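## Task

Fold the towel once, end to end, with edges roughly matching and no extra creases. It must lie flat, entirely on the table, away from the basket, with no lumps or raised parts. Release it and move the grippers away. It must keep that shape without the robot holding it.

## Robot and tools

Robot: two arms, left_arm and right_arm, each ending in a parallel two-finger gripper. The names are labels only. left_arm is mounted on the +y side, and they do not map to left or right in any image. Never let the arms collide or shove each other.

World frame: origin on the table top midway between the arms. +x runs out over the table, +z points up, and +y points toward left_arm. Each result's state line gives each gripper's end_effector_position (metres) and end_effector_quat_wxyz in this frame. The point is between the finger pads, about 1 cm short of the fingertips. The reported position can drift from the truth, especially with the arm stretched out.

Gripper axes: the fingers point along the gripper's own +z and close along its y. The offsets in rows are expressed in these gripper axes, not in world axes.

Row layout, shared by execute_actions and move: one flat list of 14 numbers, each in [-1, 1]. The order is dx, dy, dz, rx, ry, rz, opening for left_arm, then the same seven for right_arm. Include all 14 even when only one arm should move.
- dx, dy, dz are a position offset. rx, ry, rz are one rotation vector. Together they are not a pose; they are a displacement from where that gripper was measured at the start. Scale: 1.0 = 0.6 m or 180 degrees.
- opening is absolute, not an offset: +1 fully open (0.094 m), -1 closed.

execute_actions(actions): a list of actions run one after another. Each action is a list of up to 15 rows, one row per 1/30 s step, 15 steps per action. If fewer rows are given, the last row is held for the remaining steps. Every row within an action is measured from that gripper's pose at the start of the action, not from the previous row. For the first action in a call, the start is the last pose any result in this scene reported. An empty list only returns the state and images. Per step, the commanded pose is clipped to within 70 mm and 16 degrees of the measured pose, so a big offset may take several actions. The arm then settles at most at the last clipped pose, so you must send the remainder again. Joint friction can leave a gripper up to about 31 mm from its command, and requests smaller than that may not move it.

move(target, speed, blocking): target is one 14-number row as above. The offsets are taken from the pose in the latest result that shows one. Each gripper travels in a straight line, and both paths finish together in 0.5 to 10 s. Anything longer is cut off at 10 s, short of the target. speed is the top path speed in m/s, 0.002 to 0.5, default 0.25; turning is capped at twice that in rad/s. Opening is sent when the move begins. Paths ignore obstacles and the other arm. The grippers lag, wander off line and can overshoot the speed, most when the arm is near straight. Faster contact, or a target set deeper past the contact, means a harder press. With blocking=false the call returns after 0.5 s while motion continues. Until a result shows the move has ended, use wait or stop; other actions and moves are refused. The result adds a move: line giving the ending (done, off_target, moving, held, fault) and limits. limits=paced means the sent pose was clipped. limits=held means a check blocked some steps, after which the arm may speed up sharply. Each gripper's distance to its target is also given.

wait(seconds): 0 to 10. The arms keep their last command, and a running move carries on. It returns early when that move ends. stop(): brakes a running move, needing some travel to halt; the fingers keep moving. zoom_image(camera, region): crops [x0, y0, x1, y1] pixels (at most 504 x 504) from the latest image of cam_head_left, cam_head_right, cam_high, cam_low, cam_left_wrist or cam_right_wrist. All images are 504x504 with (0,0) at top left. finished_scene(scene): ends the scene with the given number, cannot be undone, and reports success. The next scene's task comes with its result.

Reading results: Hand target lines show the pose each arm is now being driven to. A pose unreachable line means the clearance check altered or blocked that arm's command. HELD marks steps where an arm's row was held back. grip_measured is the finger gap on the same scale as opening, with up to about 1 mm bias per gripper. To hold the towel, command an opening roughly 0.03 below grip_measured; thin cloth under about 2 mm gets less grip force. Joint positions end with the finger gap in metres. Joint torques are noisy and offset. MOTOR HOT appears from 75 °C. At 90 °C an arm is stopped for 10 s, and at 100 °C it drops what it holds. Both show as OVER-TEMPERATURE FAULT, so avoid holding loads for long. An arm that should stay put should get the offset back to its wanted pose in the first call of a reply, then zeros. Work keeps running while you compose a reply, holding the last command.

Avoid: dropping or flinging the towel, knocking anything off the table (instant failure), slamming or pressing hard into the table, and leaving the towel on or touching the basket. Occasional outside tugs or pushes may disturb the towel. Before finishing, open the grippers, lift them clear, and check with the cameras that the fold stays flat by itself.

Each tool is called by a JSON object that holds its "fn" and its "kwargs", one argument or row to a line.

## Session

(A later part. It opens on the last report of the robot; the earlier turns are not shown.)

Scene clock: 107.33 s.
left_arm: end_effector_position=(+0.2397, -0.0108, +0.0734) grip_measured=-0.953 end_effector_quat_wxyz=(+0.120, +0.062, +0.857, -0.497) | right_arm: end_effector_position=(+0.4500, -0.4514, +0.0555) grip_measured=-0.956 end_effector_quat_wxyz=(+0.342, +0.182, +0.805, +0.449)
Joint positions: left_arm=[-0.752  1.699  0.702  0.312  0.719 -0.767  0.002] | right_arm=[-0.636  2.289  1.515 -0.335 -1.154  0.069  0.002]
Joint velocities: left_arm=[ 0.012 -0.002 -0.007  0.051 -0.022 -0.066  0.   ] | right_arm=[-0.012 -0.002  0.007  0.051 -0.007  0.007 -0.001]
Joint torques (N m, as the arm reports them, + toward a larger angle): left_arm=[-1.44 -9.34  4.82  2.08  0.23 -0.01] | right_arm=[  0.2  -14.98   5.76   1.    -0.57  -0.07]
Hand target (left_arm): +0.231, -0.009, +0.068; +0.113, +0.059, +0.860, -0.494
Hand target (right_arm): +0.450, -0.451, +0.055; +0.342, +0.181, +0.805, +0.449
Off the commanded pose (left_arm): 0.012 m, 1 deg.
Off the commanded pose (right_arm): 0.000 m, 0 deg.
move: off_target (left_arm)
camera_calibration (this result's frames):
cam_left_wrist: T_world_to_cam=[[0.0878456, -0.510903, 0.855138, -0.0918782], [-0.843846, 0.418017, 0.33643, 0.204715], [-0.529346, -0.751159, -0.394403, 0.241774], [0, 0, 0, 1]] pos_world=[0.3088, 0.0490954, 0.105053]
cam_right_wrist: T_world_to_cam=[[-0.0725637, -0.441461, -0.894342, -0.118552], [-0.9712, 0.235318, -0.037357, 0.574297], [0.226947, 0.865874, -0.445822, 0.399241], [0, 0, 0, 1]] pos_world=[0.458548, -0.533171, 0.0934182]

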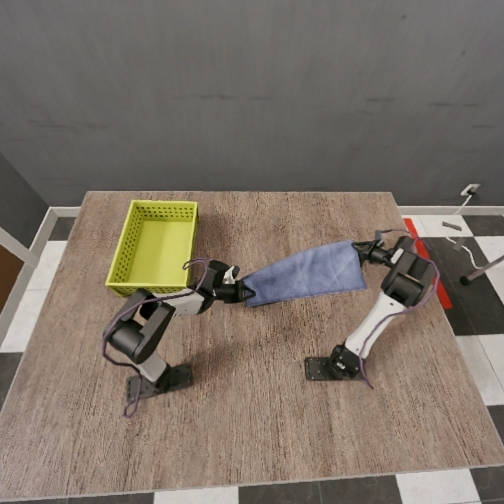

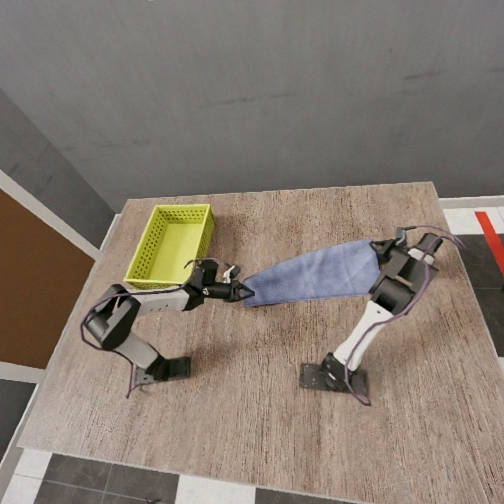

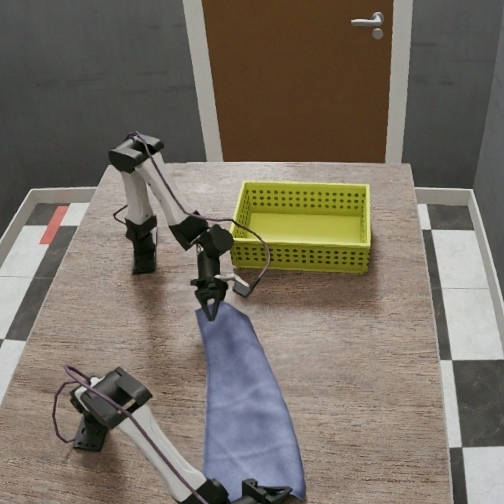

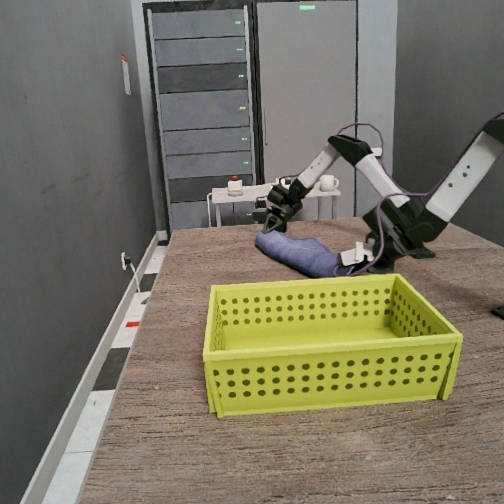

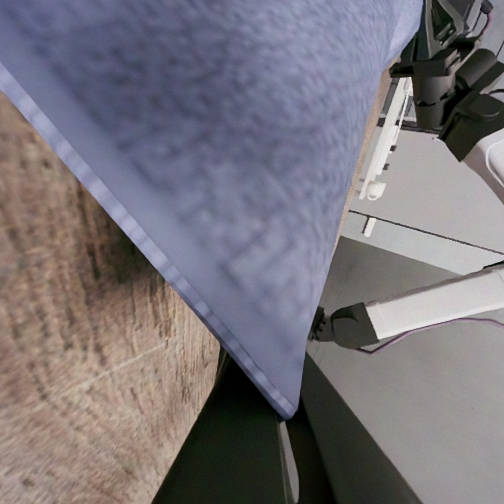

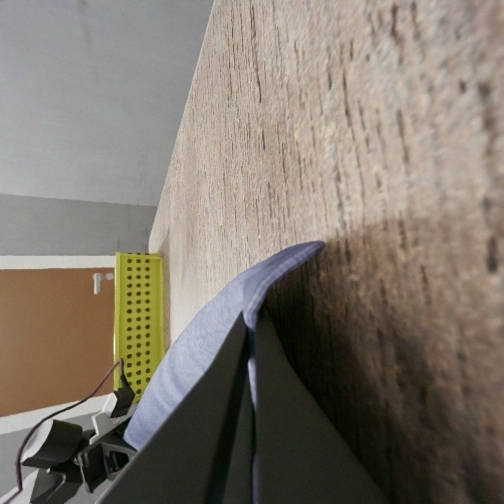

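{"fn": "move", "kwargs": {
  "target": [0.05,0.06,0.03,0,0,0,-1,0,-0.03,0.015,0,0,0,-1],
  "speed": 0.05
}}

{"fn": "move", "kwargs": {
  "target": [0,0,0,0,0,0,0,0,0,0,0,0,0,0]
}}

{"fn": "move", "kwargs": {
  "target": [0,-0.05,-0.13,0,0,0,0,0,0.05,-0.13,0,0,0,0],
  "speed": 0.1
}}

{"fn": "zoom_image", "kwargs": {
  "camera": "cam_head_left",
  "region": [220, 220, 400, 320]
}}

Scene clock: 111.23 s.
left_arm: end_effector_position=(+0.2318, -0.0109, +0.0396) grip_measured=-0.953 end_effector_quat_wxyz=(+0.136, +0.068, +0.850, -0.505) | right_arm: end_effector_position=(+0.4483, -0.4501, +0.0344) grip_measured=-0.956 end_effector_quat_wxyz=(+0.328, +0.193, +0.805, +0.456)
Joint positions: left_arm=[-0.768  1.811  0.597  0.579  0.703 -0.783  0.002] | right_arm=[-0.636  2.336  1.515 -0.326 -1.154  0.069  0.002]
Joint velocities: left_arm=[-0.002 -0.012 -0.007  0.037 -0.007  0.007  0.   ] | right_arm=[-0.002  0.007 -0.007  0.007 -0.051  0.037 -0.   ]
Joint torques (N m, as the arm reports them, + toward a larger angle): left_arm=[-1.39 -7.12  3.89  2.18  0.17  0.03] | right_arm=[  0.26 -13.8    7.36   1.24  -0.57  -0.03]
Hand target (left_arm): +0.221, -0.009, +0.027; +0.120, +0.062, +0.857, -0.497
Hand target (right_arm): +0.456, -0.455, +0.037; +0.342, +0.182, +0.805, +0.449
Off the commanded pose (left_arm): 0.017 m, 2 deg.
Off the commanded pose (right_arm): 0.010 m, 2 deg.
move: off_target (left_arm)
camera_calibration (this result's frames):
cam_left_wrist: T_world_to_cam=[[0.0606022, -0.492317, 0.868303, -0.0563803], [-0.856124, 0.421623, 0.298807, 0.21388], [-0.513205, -0.761484, -0.395934, 0.220392], [0, 0, 0, 1]] pos_world=[0.299631, 0.0498911, 0.0723069]
cam_right_wrist: T_world_to_cam=[[-0.099782, -0.419525, -0.902243, -0.114602], [-0.971799, 0.235801, -0.00216827, 0.570857], [0.213659, 0.876582, -0.431223, 0.399329], [0, 0, 0, 1]] pos_world=[0.458003, -0.532732, 0.0700383]

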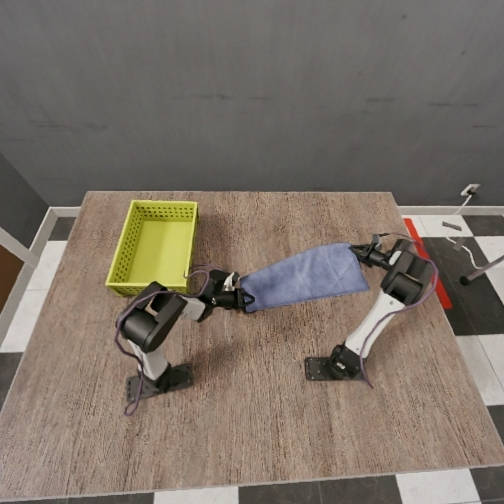

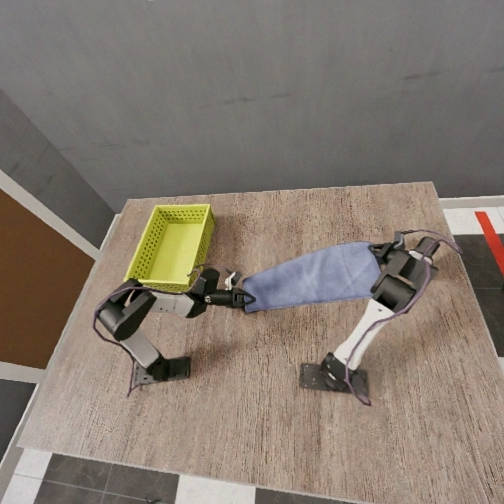

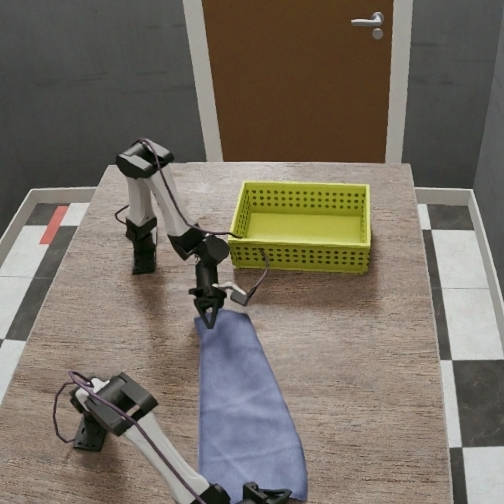

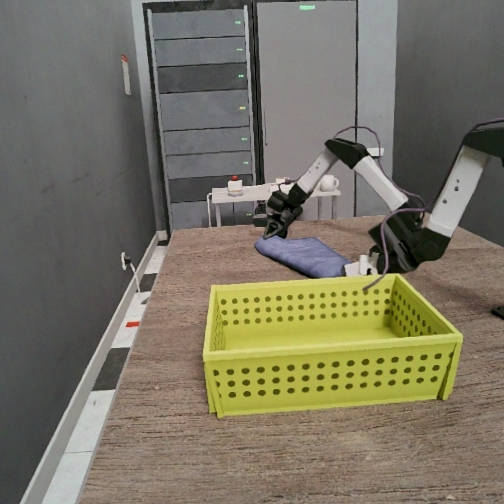

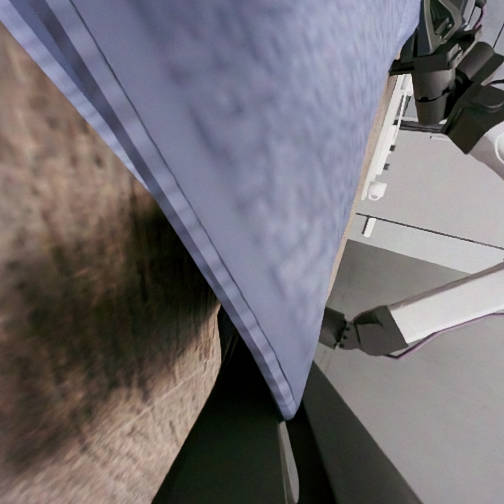

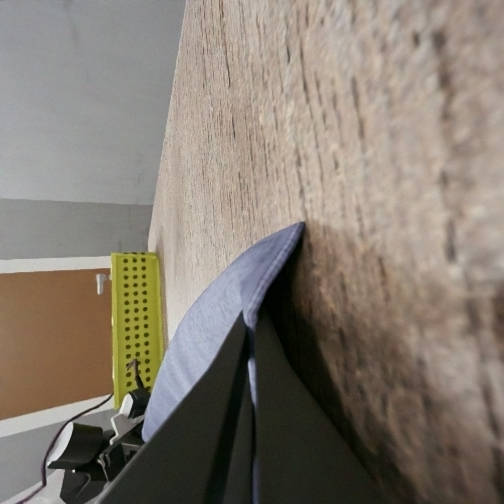

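Scene clock: 111.73 s.
left_arm: end_effector_position=(+0.2318, -0.0109, +0.0396) grip_measured=-0.002 end_effector_quat_wxyz=(+0.136, +0.068, +0.850, -0.505) | right_arm: end_effector_position=(+0.4484, -0.4484, +0.0388) grip_measured=-0.003 end_effector_quat_wxyz=(+0.330, +0.189, +0.800, +0.464)
Joint positions: left_arm=[-0.768  1.811  0.597  0.579  0.703 -0.783  0.047] | right_arm=[-0.636  2.333  1.515 -0.326 -1.175  0.071  0.047]
Joint velocities: left_arm=[ 0.002 -0.022  0.007 -0.022  0.037  0.007 -0.001] | right_arm=[-0.012 -0.012  0.017 -0.051  0.037 -0.051 -0.001]
Joint torques (N m, as the arm reports them, + toward a larger angle): left_arm=[-0.43 -8.44  5.96  2.12  0.25  0.1 ] | right_arm=[  0.14 -14.78   5.62   0.98  -0.41  -0.06]
Hand target (left_arm): +0.232, -0.011, +0.040; +0.136, +0.068, +0.850, -0.505
Hand target (right_arm): +0.448, -0.450, +0.034; +0.328, +0.193, +0.805, +0.456
Off the commanded pose (left_arm): 0.000 m, 0 deg.
Off the commanded pose (right_arm): 0.005 m, 1 deg.
move: done
camera_calibration (this result's frames):
cam_left_wrist: T_world_to_cam=[[0.0606022, -0.492317, 0.868303, -0.0563803], [-0.856124, 0.421623, 0.298807, 0.21388], [-0.513205, -0.761484, -0.395934, 0.220392], [0, 0, 0, 1]] pos_world=[0.299631, 0.0498911, 0.0723069]
cam_right_wrist: T_world_to_cam=[[-0.084788, -0.407936, -0.909065, -0.111099], [-0.97345, 0.228597, -0.0117881, 0.56843], [0.212619, 0.88393, -0.416487, 0.402945], [0, 0, 0, 1]] pos_world=[0.458245, -0.531438, 0.0735264]

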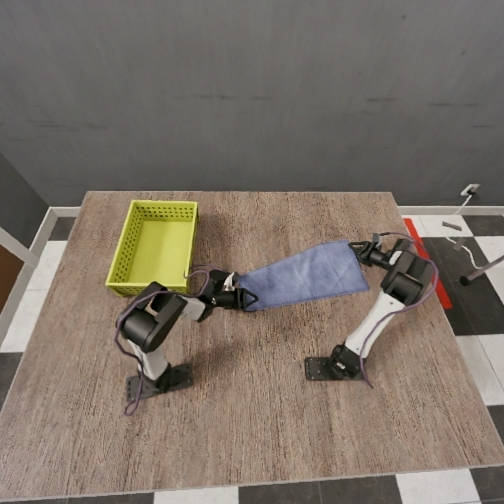

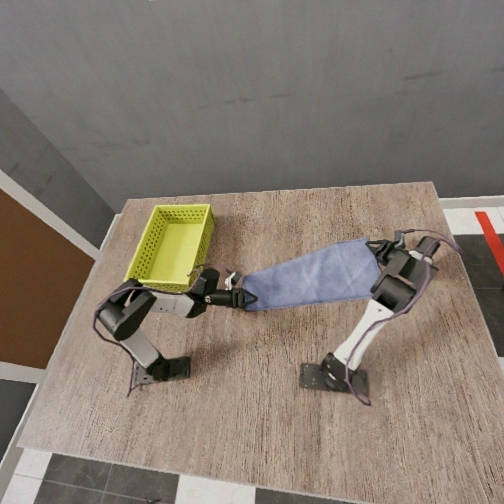

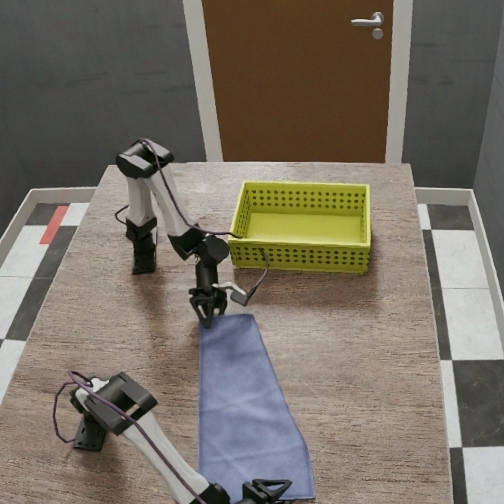

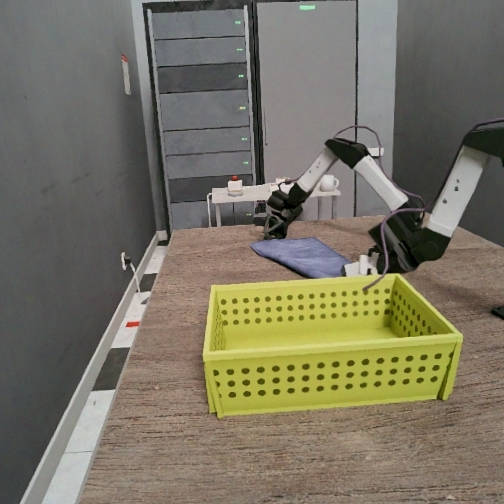

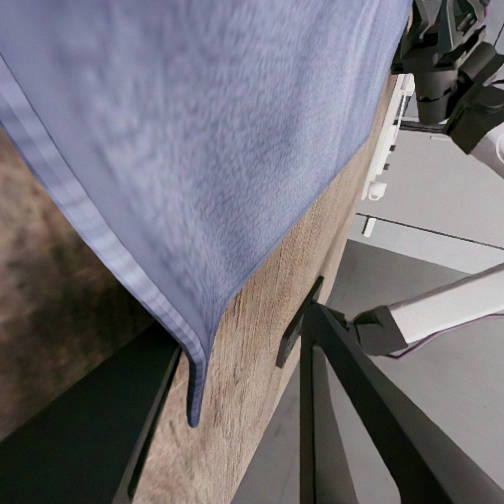

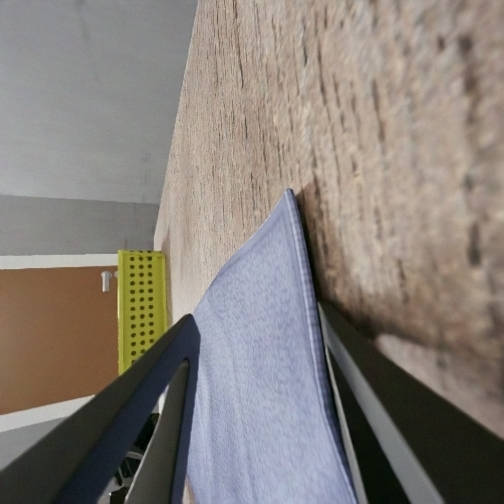

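Scene clock: 113.27 s.
left_arm: end_effector_position=(+0.2145, +0.0363, +0.1072) grip_measured=-0.002 end_effector_quat_wxyz=(+0.141, +0.073, +0.846, -0.509) | right_arm: end_effector_position=(+0.3919, -0.4759, +0.0813) grip_measured=-0.002 end_effector_quat_wxyz=(+0.318, +0.197, +0.801, +0.467)
Joint positions: left_arm=[-0.643  1.424  0.575  0.156  0.807 -0.673  0.047] | right_arm=[-0.77   2.254  1.602 -0.849 -1.199 -0.283  0.047]
Joint velocities: left_arm=[ 0.012 -0.007  0.012 -0.066  0.022  0.007 -0.001] | right_arm=[-0.002 -0.007  0.037 -0.095 -0.139  0.007  0.001]
Joint torques (N m, as the arm reports them, + toward a larger angle): left_arm=[ 0.75 -6.84  6.22  1.88  0.33  0.14] | right_arm=[ -0.42 -15.18   7.31   0.4   -0.71  -0.1 ]
Hand target (left_arm): +0.211, +0.042, +0.102; +0.137, +0.068, +0.849, -0.506
Hand target (right_arm): +0.394, -0.481, +0.093; +0.331, +0.189, +0.800, +0.463
Off the commanded pose (left_arm): 0.010 m, 1 deg.
Off the commanded pose (right_arm): 0.013 m, 2 deg.
move: off_target (right_arm)
camera_calibration (this result's frames):
cam_left_wrist: T_world_to_cam=[[0.0448093, -0.484329, 0.873738, -0.0883015], [-0.8582, 0.429027, 0.28183, 0.16094], [-0.511355, -0.762471, -0.396427, 0.273899], [0, 0, 0, 1]] pos_world=[0.282135, 0.0970253, 0.140375]
cam_right_wrist: T_world_to_cam=[[-0.108524, -0.396832, -0.911453, -0.0737415], [-0.973431, 0.228386, 0.0164682, 0.517763], [0.201628, 0.889024, -0.411074, 0.463217], [0, 0, 0, 1]] pos_world=[0.402606, -0.559324, 0.114678]

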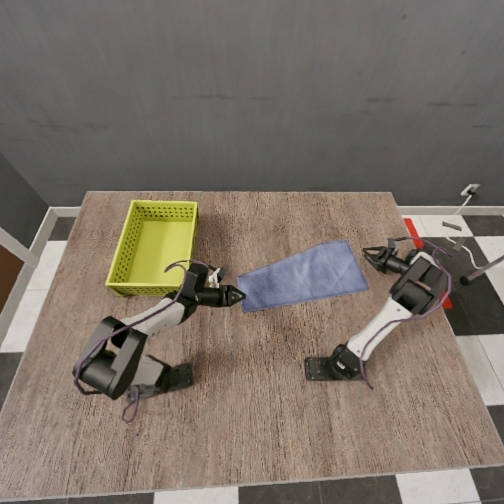

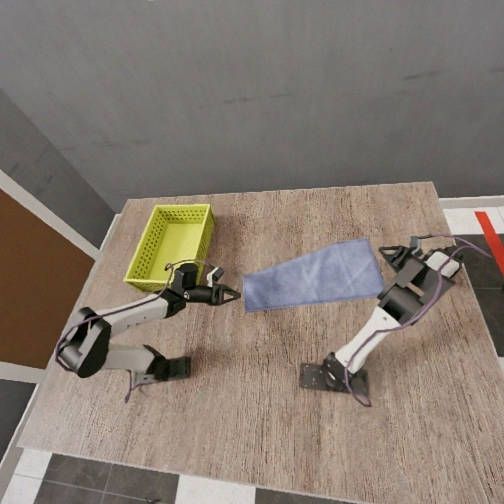

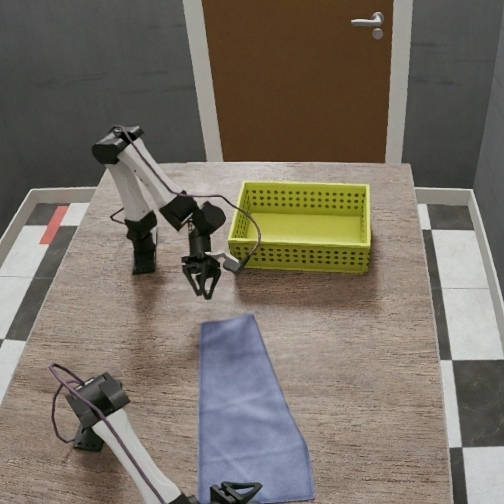

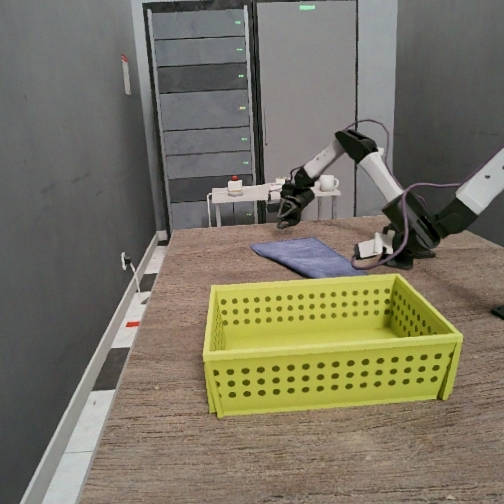

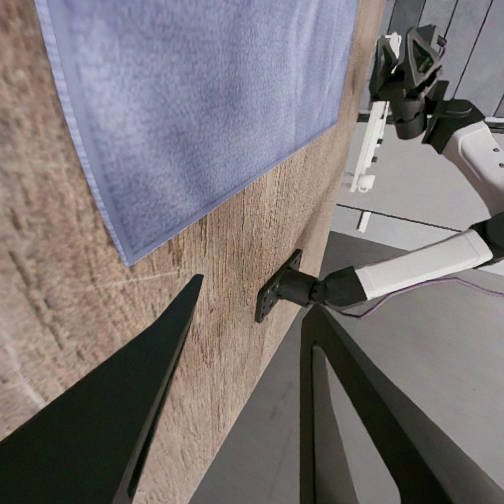

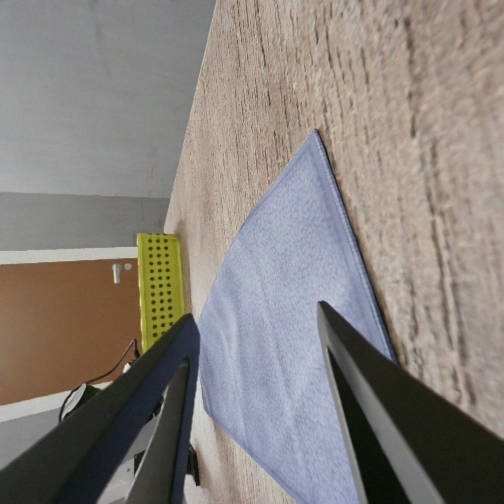

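Region (220, 220, 400, 320) of cam_head_left's 504x504 image, scaled by 2.800, with more detail than that image has.

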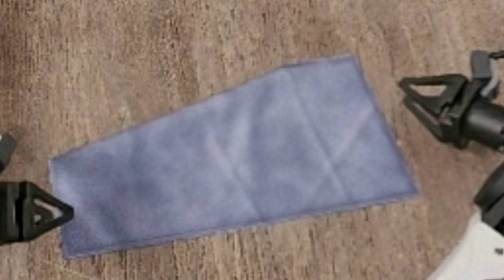

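{"fn": "move", "kwargs": {
  "target": [-0.092,0.14,0.052,0,0,0,-0.15,0,0.05,-0.15,0,0,0,0],
  "speed": 0.1
}}

Scene clock: 119.00 s.
left_arm: end_effector_position=(+0.2835, +0.0503, +0.0349) grip_measured=-0.148 end_effector_quat_wxyz=(+0.131, +0.070, +0.849, -0.507) | right_arm: end_effector_position=(+0.3306, -0.5127, +0.1395) grip_measured=-0.002 end_effector_quat_wxyz=(+0.318, +0.199, +0.801, +0.467)
Joint positions: left_arm=[-0.501  1.88   0.739  0.309  0.915 -0.52   0.04 ] | right_arm=[-0.94   2.272  1.856 -1.505 -1.176 -0.73   0.047]
Joint velocities: left_arm=[-0.012 -0.012 -0.007  0.022 -0.081 -0.007  0.   ] | right_arm=[ 0.012 -0.007 -0.012  0.081 -0.022  0.037 -0.   ]
Joint torques (N m, as the arm reports them, + toward a larger angle): left_arm=[ 0.71 -8.    8.02  1.87  0.44  0.26] | right_arm=[ -0.26 -12.91   7.26  -0.32  -0.56  -0.11]
Hand target (left_arm): +0.294, +0.052, +0.038; +0.143, +0.073, +0.846, -0.509
Hand target (right_arm): +0.330, -0.517, +0.140; +0.319, +0.198, +0.802, +0.465
Off the commanded pose (left_arm): 0.012 m, 1 deg.
Off the commanded pose (right_arm): 0.005 m, 0 deg.
move: off_target (left_arm)
camera_calibration (this result's frames):
cam_left_wrist: T_world_to_cam=[[0.0616574, -0.490642, 0.869177, -0.0256884], [-0.849636, 0.431171, 0.303663, 0.231245], [-0.523754, -0.757207, -0.390282, 0.294232], [0, 0, 0, 1]] pos_world=[0.352163, 0.110485, 0.0669408]
cam_right_wrist: T_world_to_cam=[[-0.111198, -0.393394, -0.91262, -0.0391045], [-0.97287, 0.230556, 0.0191555, 0.46615], [0.202875, 0.889991, -0.408359, 0.531935], [0, 0, 0, 1]] pos_world=[0.34124, -0.596275, 0.172604]

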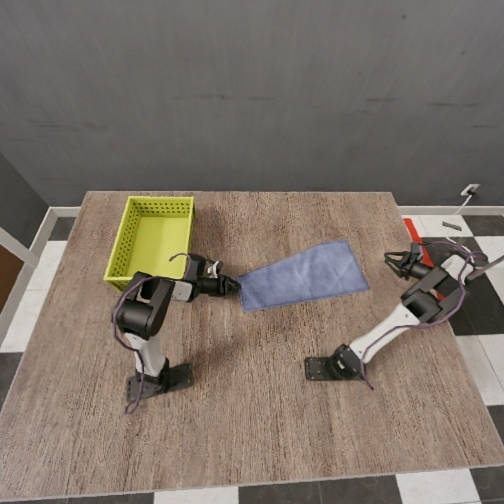

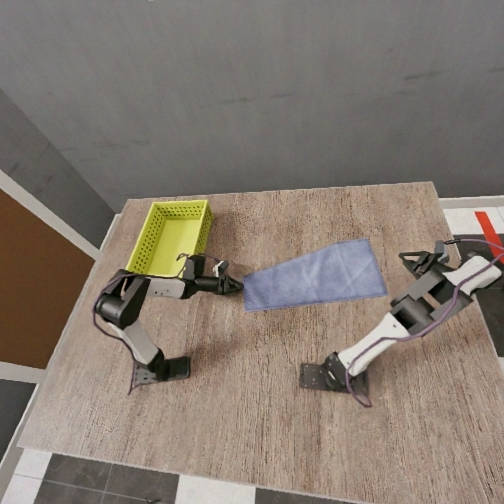

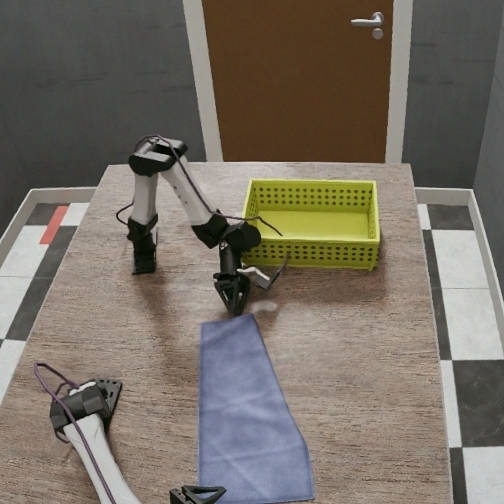

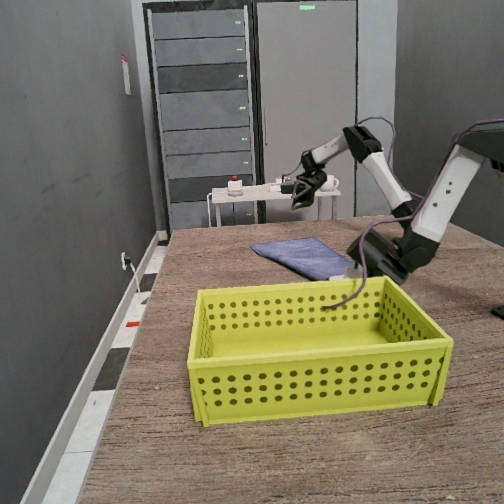

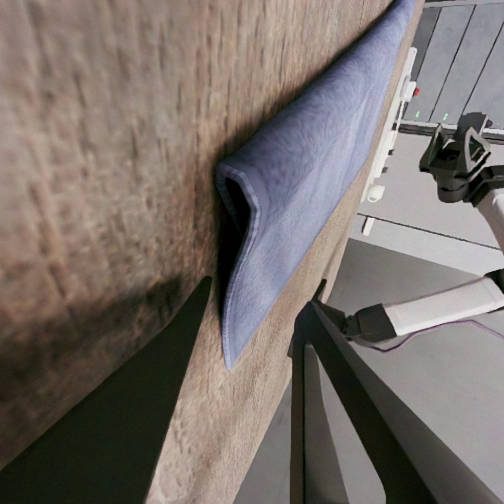

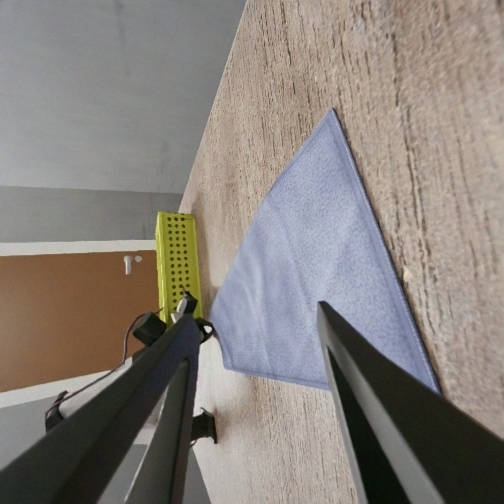

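{"fn": "move", "kwargs": {
  "target": [-0.02,-0.045,0.085,0,0,0,-0.15,0,0,0,0,0,0,0],
  "speed": 0.05
}}

{"fn": "move", "kwargs": {
  "target": [0,0,0,0,0,0,-1,0,0,0,0,0,0,0]
}}

{"fn": "move", "kwargs": {
  "target": [-0.12,-0.13,-0.07,0,0,0,-1,0,0,0,0,0,0,0],
  "speed": 0.08
}}

Scene clock: 122.63 s.
left_arm: end_effector_position=(+0.2919, -0.0011, +0.0369) grip_measured=-0.148 end_effector_quat_wxyz=(+0.127, +0.069, +0.850, -0.506) | right_arm: end_effector_position=(+0.3304, -0.5124, +0.1396) grip_measured=-0.002 end_effector_quat_wxyz=(+0.317, +0.199, +0.801, +0.468)
Joint positions: left_arm=[-0.64   1.952  0.832  0.394  0.816 -0.67   0.04 ] | right_arm=[-0.94   2.272  1.856 -1.508 -1.176 -0.733  0.047]
Joint velocities: left_arm=[-0.012  0.012 -0.017  0.022 -0.022 -0.051  0.   ] | right_arm=[-0.002  0.002 -0.017  0.051 -0.066 -0.007 -0.001]
Joint torques (N m, as the arm reports them, + toward a larger angle): left_arm=[-1.16 -8.5   8.09  2.05  0.22  0.03] | right_arm=[  0.16 -14.3    5.36  -0.18  -0.59  -0.02]
Hand target (left_arm): +0.296, -0.007, +0.037; +0.129, +0.071, +0.849, -0.507
Hand target (right_arm): +0.331, -0.513, +0.139; +0.318, +0.199, +0.801, +0.467
Off the commanded pose (left_arm): 0.007 m, 0 deg.
Off the commanded pose (right_arm): 0.000 m, 0 deg.
move: done
camera_calibration (this result's frames):
cam_left_wrist: T_world_to_cam=[[0.0676193, -0.492989, 0.867404, -0.0548568], [-0.846964, 0.431148, 0.311069, 0.25885], [-0.527333, -0.755694, -0.38839, 0.261462], [0, 0, 0, 1]] pos_world=[0.360824, 0.0589388, 0.0686121]
cam_right_wrist: T_world_to_cam=[[-0.111339, -0.392816, -0.912852, -0.0385425], [-0.97308, 0.229609, 0.0198802, 0.465305], [0.20179, 0.890491, -0.407806, 0.532261], [0, 0, 0, 1]] pos_world=[0.341083, -0.595952, 0.172625]

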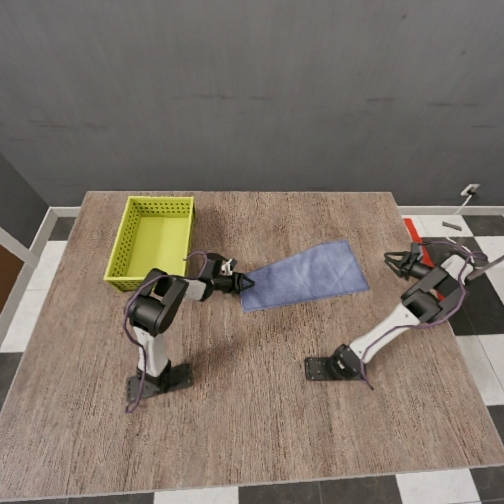

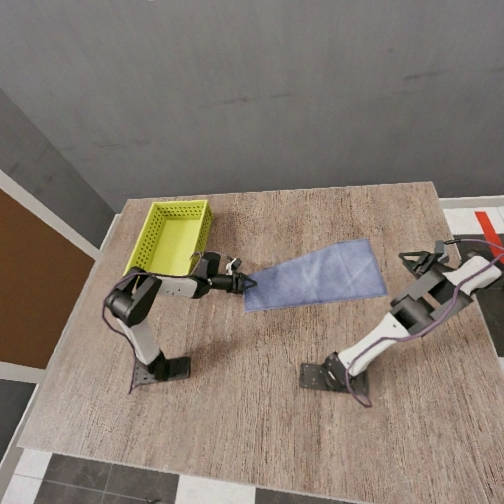

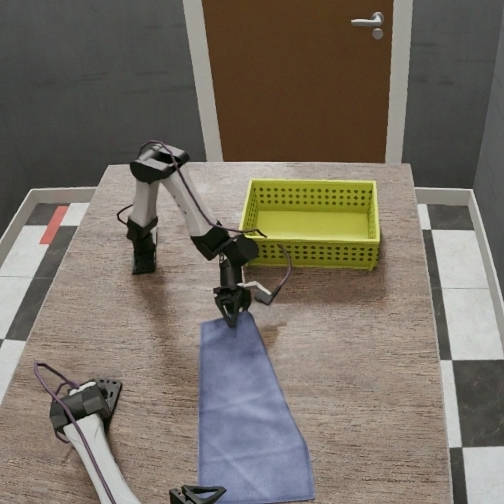

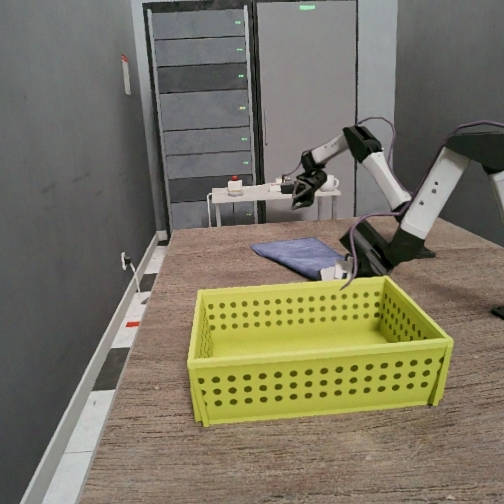

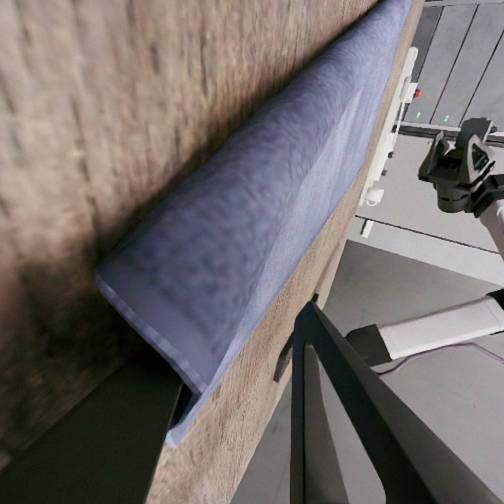

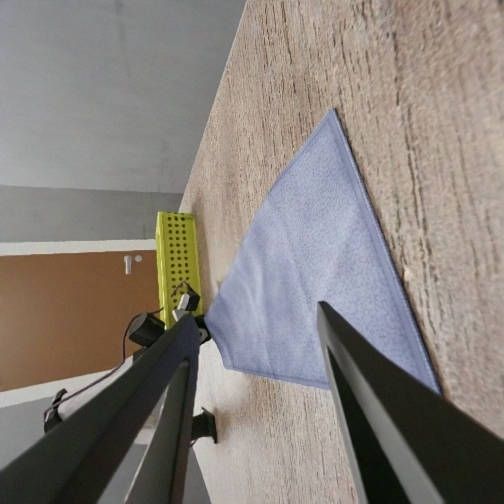

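Scene clock: 123.13 s.
left_arm: end_effector_position=(+0.2919, -0.0011, +0.0369) grip_measured=-0.953 end_effector_quat_wxyz=(+0.127, +0.069, +0.850, -0.506) | right_arm: end_effector_position=(+0.3304, -0.5124, +0.1396) grip_measured=-0.002 end_effector_quat_wxyz=(+0.317, +0.199, +0.801, +0.468)
Joint positions: left_arm=[-0.64   1.952  0.832  0.394  0.816 -0.67   0.002] | right_arm=[-0.94   2.272  1.856 -1.508 -1.176 -0.733  0.047]
Joint velocities: left_arm=[ 0.012  0.012  0.017 -0.037  0.066  0.007 -0.   ] | right_arm=[-0.002  0.027 -0.007 -0.037  0.022 -0.022  0.001]
Joint torques (N m, as the arm reports them, + toward a larger angle): left_arm=[ -0.41 -10.27   6.34   1.97   0.32   0.1 ] | right_arm=[  0.15 -14.27   5.42  -0.2   -0.61  -0.04]
Hand target (left_arm): +0.292, -0.001, +0.037; +0.127, +0.069, +0.850, -0.506
Hand target (right_arm): +0.330, -0.512, +0.140; +0.317, +0.199, +0.801, +0.468
Off the commanded pose (left_arm): 0.000 m, 0 deg.
Off the commanded pose (right_arm): 0.000 m, 0 deg.
move: done
camera_calibration (this result's frames):
cam_left_wrist: T_world_to_cam=[[0.0676649, -0.493168, 0.867298, -0.05483], [-0.847121, 0.430835, 0.311075, 0.258938], [-0.527075, -0.755755, -0.388621, 0.261429], [0, 0, 0, 1]] pos_world=[0.360855, 0.0589763, 0.0686016]
cam_right_wrist: T_world_to_cam=[[-0.111339, -0.392816, -0.912852, -0.0385425], [-0.97308, 0.229609, 0.0198802, 0.465305], [0.20179, 0.890491, -0.407806, 0.532261], [0, 0, 0, 1]] pos_world=[0.341083, -0.595952, 0.172625]

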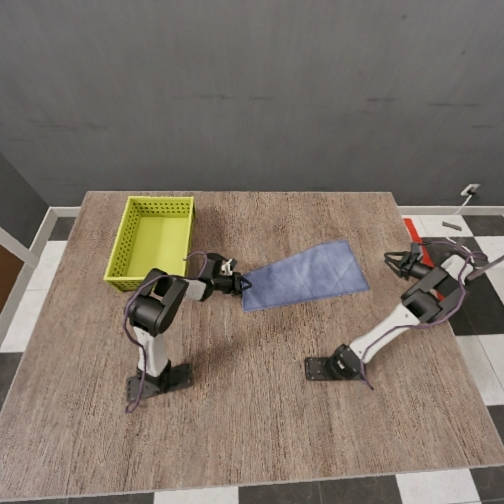

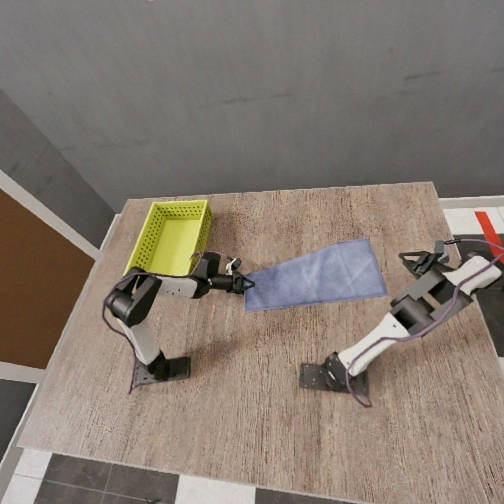

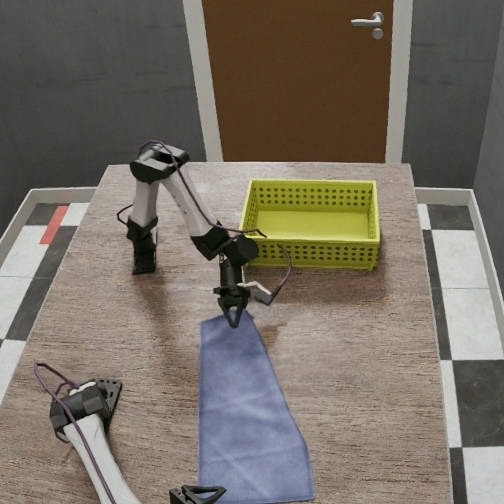

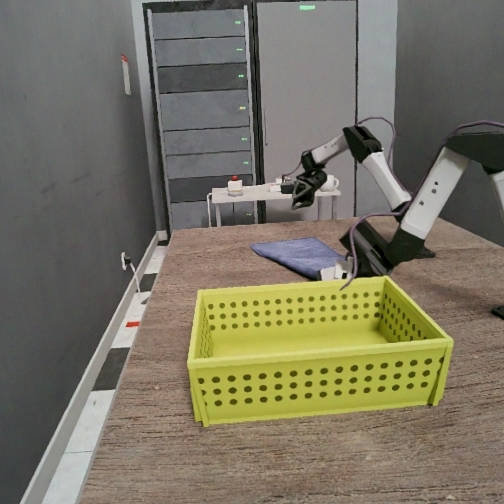

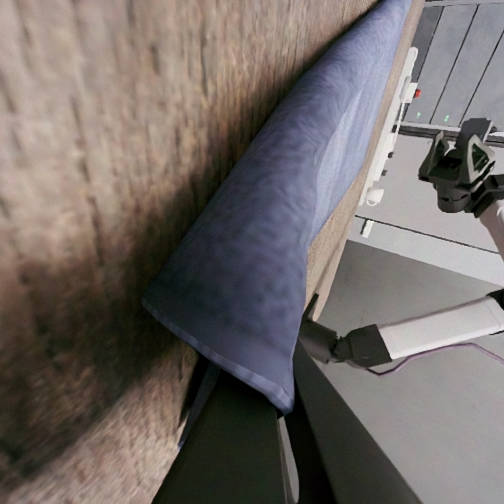

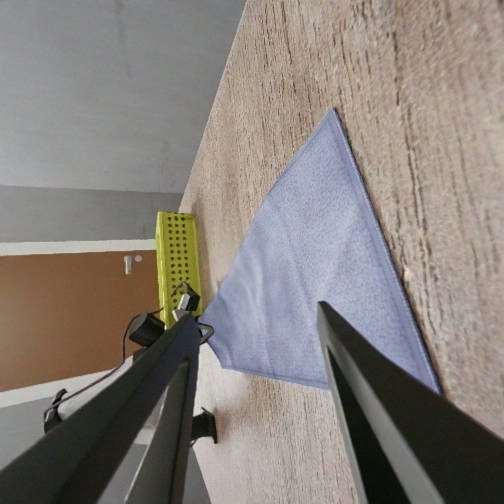

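Scene clock: 125.13 s.
left_arm: end_effector_position=(+0.3304, -0.0038, +0.1324) grip_measured=-0.953 end_effector_quat_wxyz=(+0.116, +0.065, +0.854, -0.503) | right_arm: end_effector_position=(+0.3304, -0.5124, +0.1396) grip_measured=-0.002 end_effector_quat_wxyz=(+0.317, +0.199, +0.801, +0.468)
Joint positions: left_arm=[-0.601  1.839  1.177 -0.119  0.848 -0.627  0.002] | right_arm=[-0.94   2.272  1.856 -1.508 -1.176 -0.733  0.047]
Joint velocities: left_arm=[ 0.002  0.007  0.022  0.051  0.007 -0.007 -0.001] | right_arm=[ 0.007 -0.022  0.007 -0.037 -0.051  0.051 -0.001]
Joint torques (N m, as the arm reports them, + toward a larger angle): left_arm=[  0.68 -11.48   9.68   1.75   0.41   0.21] | right_arm=[  0.17 -14.32   5.35  -0.19  -0.6   -0.03]
Hand target (left_arm): +0.337, -0.001, +0.142; +0.128, +0.069, +0.850, -0.506
Hand target (right_arm): +0.330, -0.512, +0.140; +0.317, +0.199, +0.801, +0.468
Off the commanded pose (left_arm): 0.012 m, 1 deg.
Off the commanded pose (right_arm): 0.000 m, 0 deg.
move: off_target (left_arm)
camera_calibration (this result's frames):
cam_left_wrist: T_world_to_cam=[[0.0851578, -0.501165, 0.861152, -0.146632], [-0.838385, 0.430977, 0.333722, 0.257076], [-0.538386, -0.750395, -0.383468, 0.319847], [0, 0, 0, 1]] pos_world=[0.400217, 0.0557311, 0.163131]
cam_right_wrist: T_world_to_cam=[[-0.111339, -0.392816, -0.912852, -0.0385425], [-0.97308, 0.229609, 0.0198802, 0.465305], [0.20179, 0.890491, -0.407806, 0.532261], [0, 0, 0, 1]] pos_world=[0.341083, -0.595952, 0.172625]

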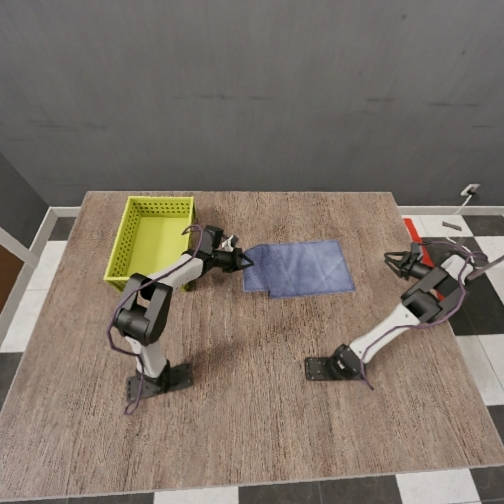

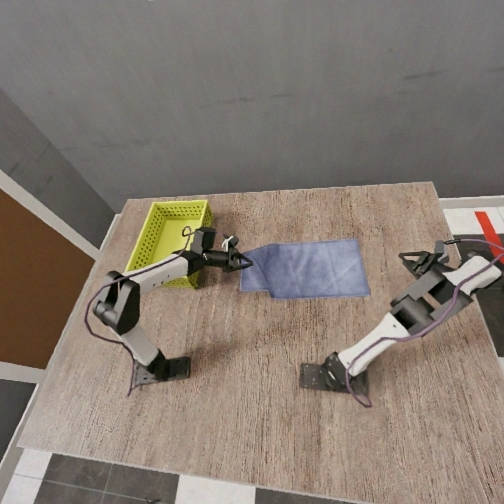

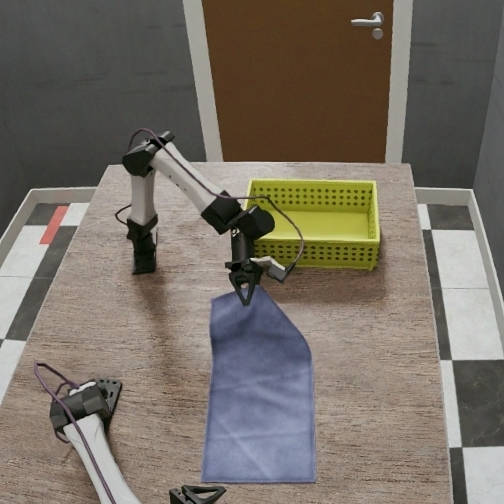

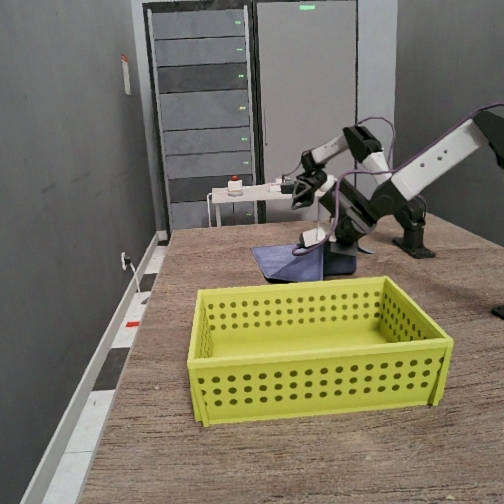

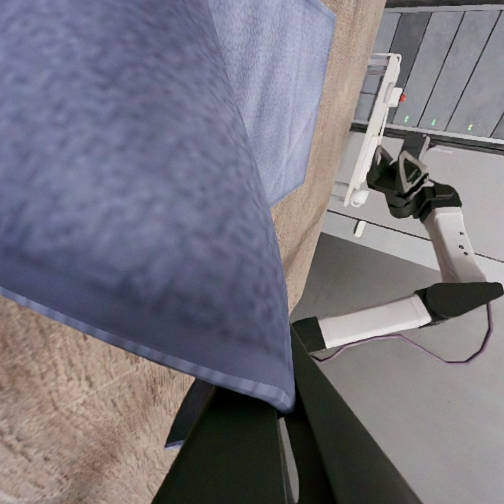

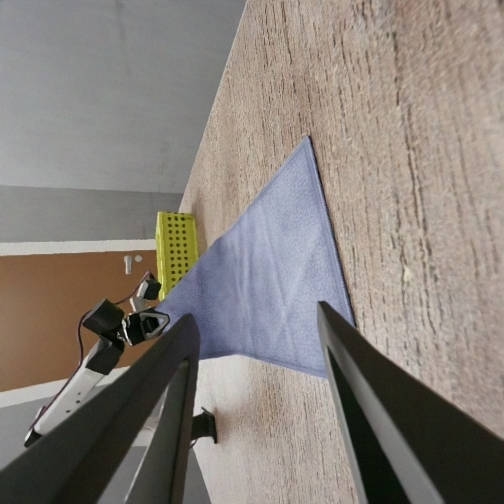

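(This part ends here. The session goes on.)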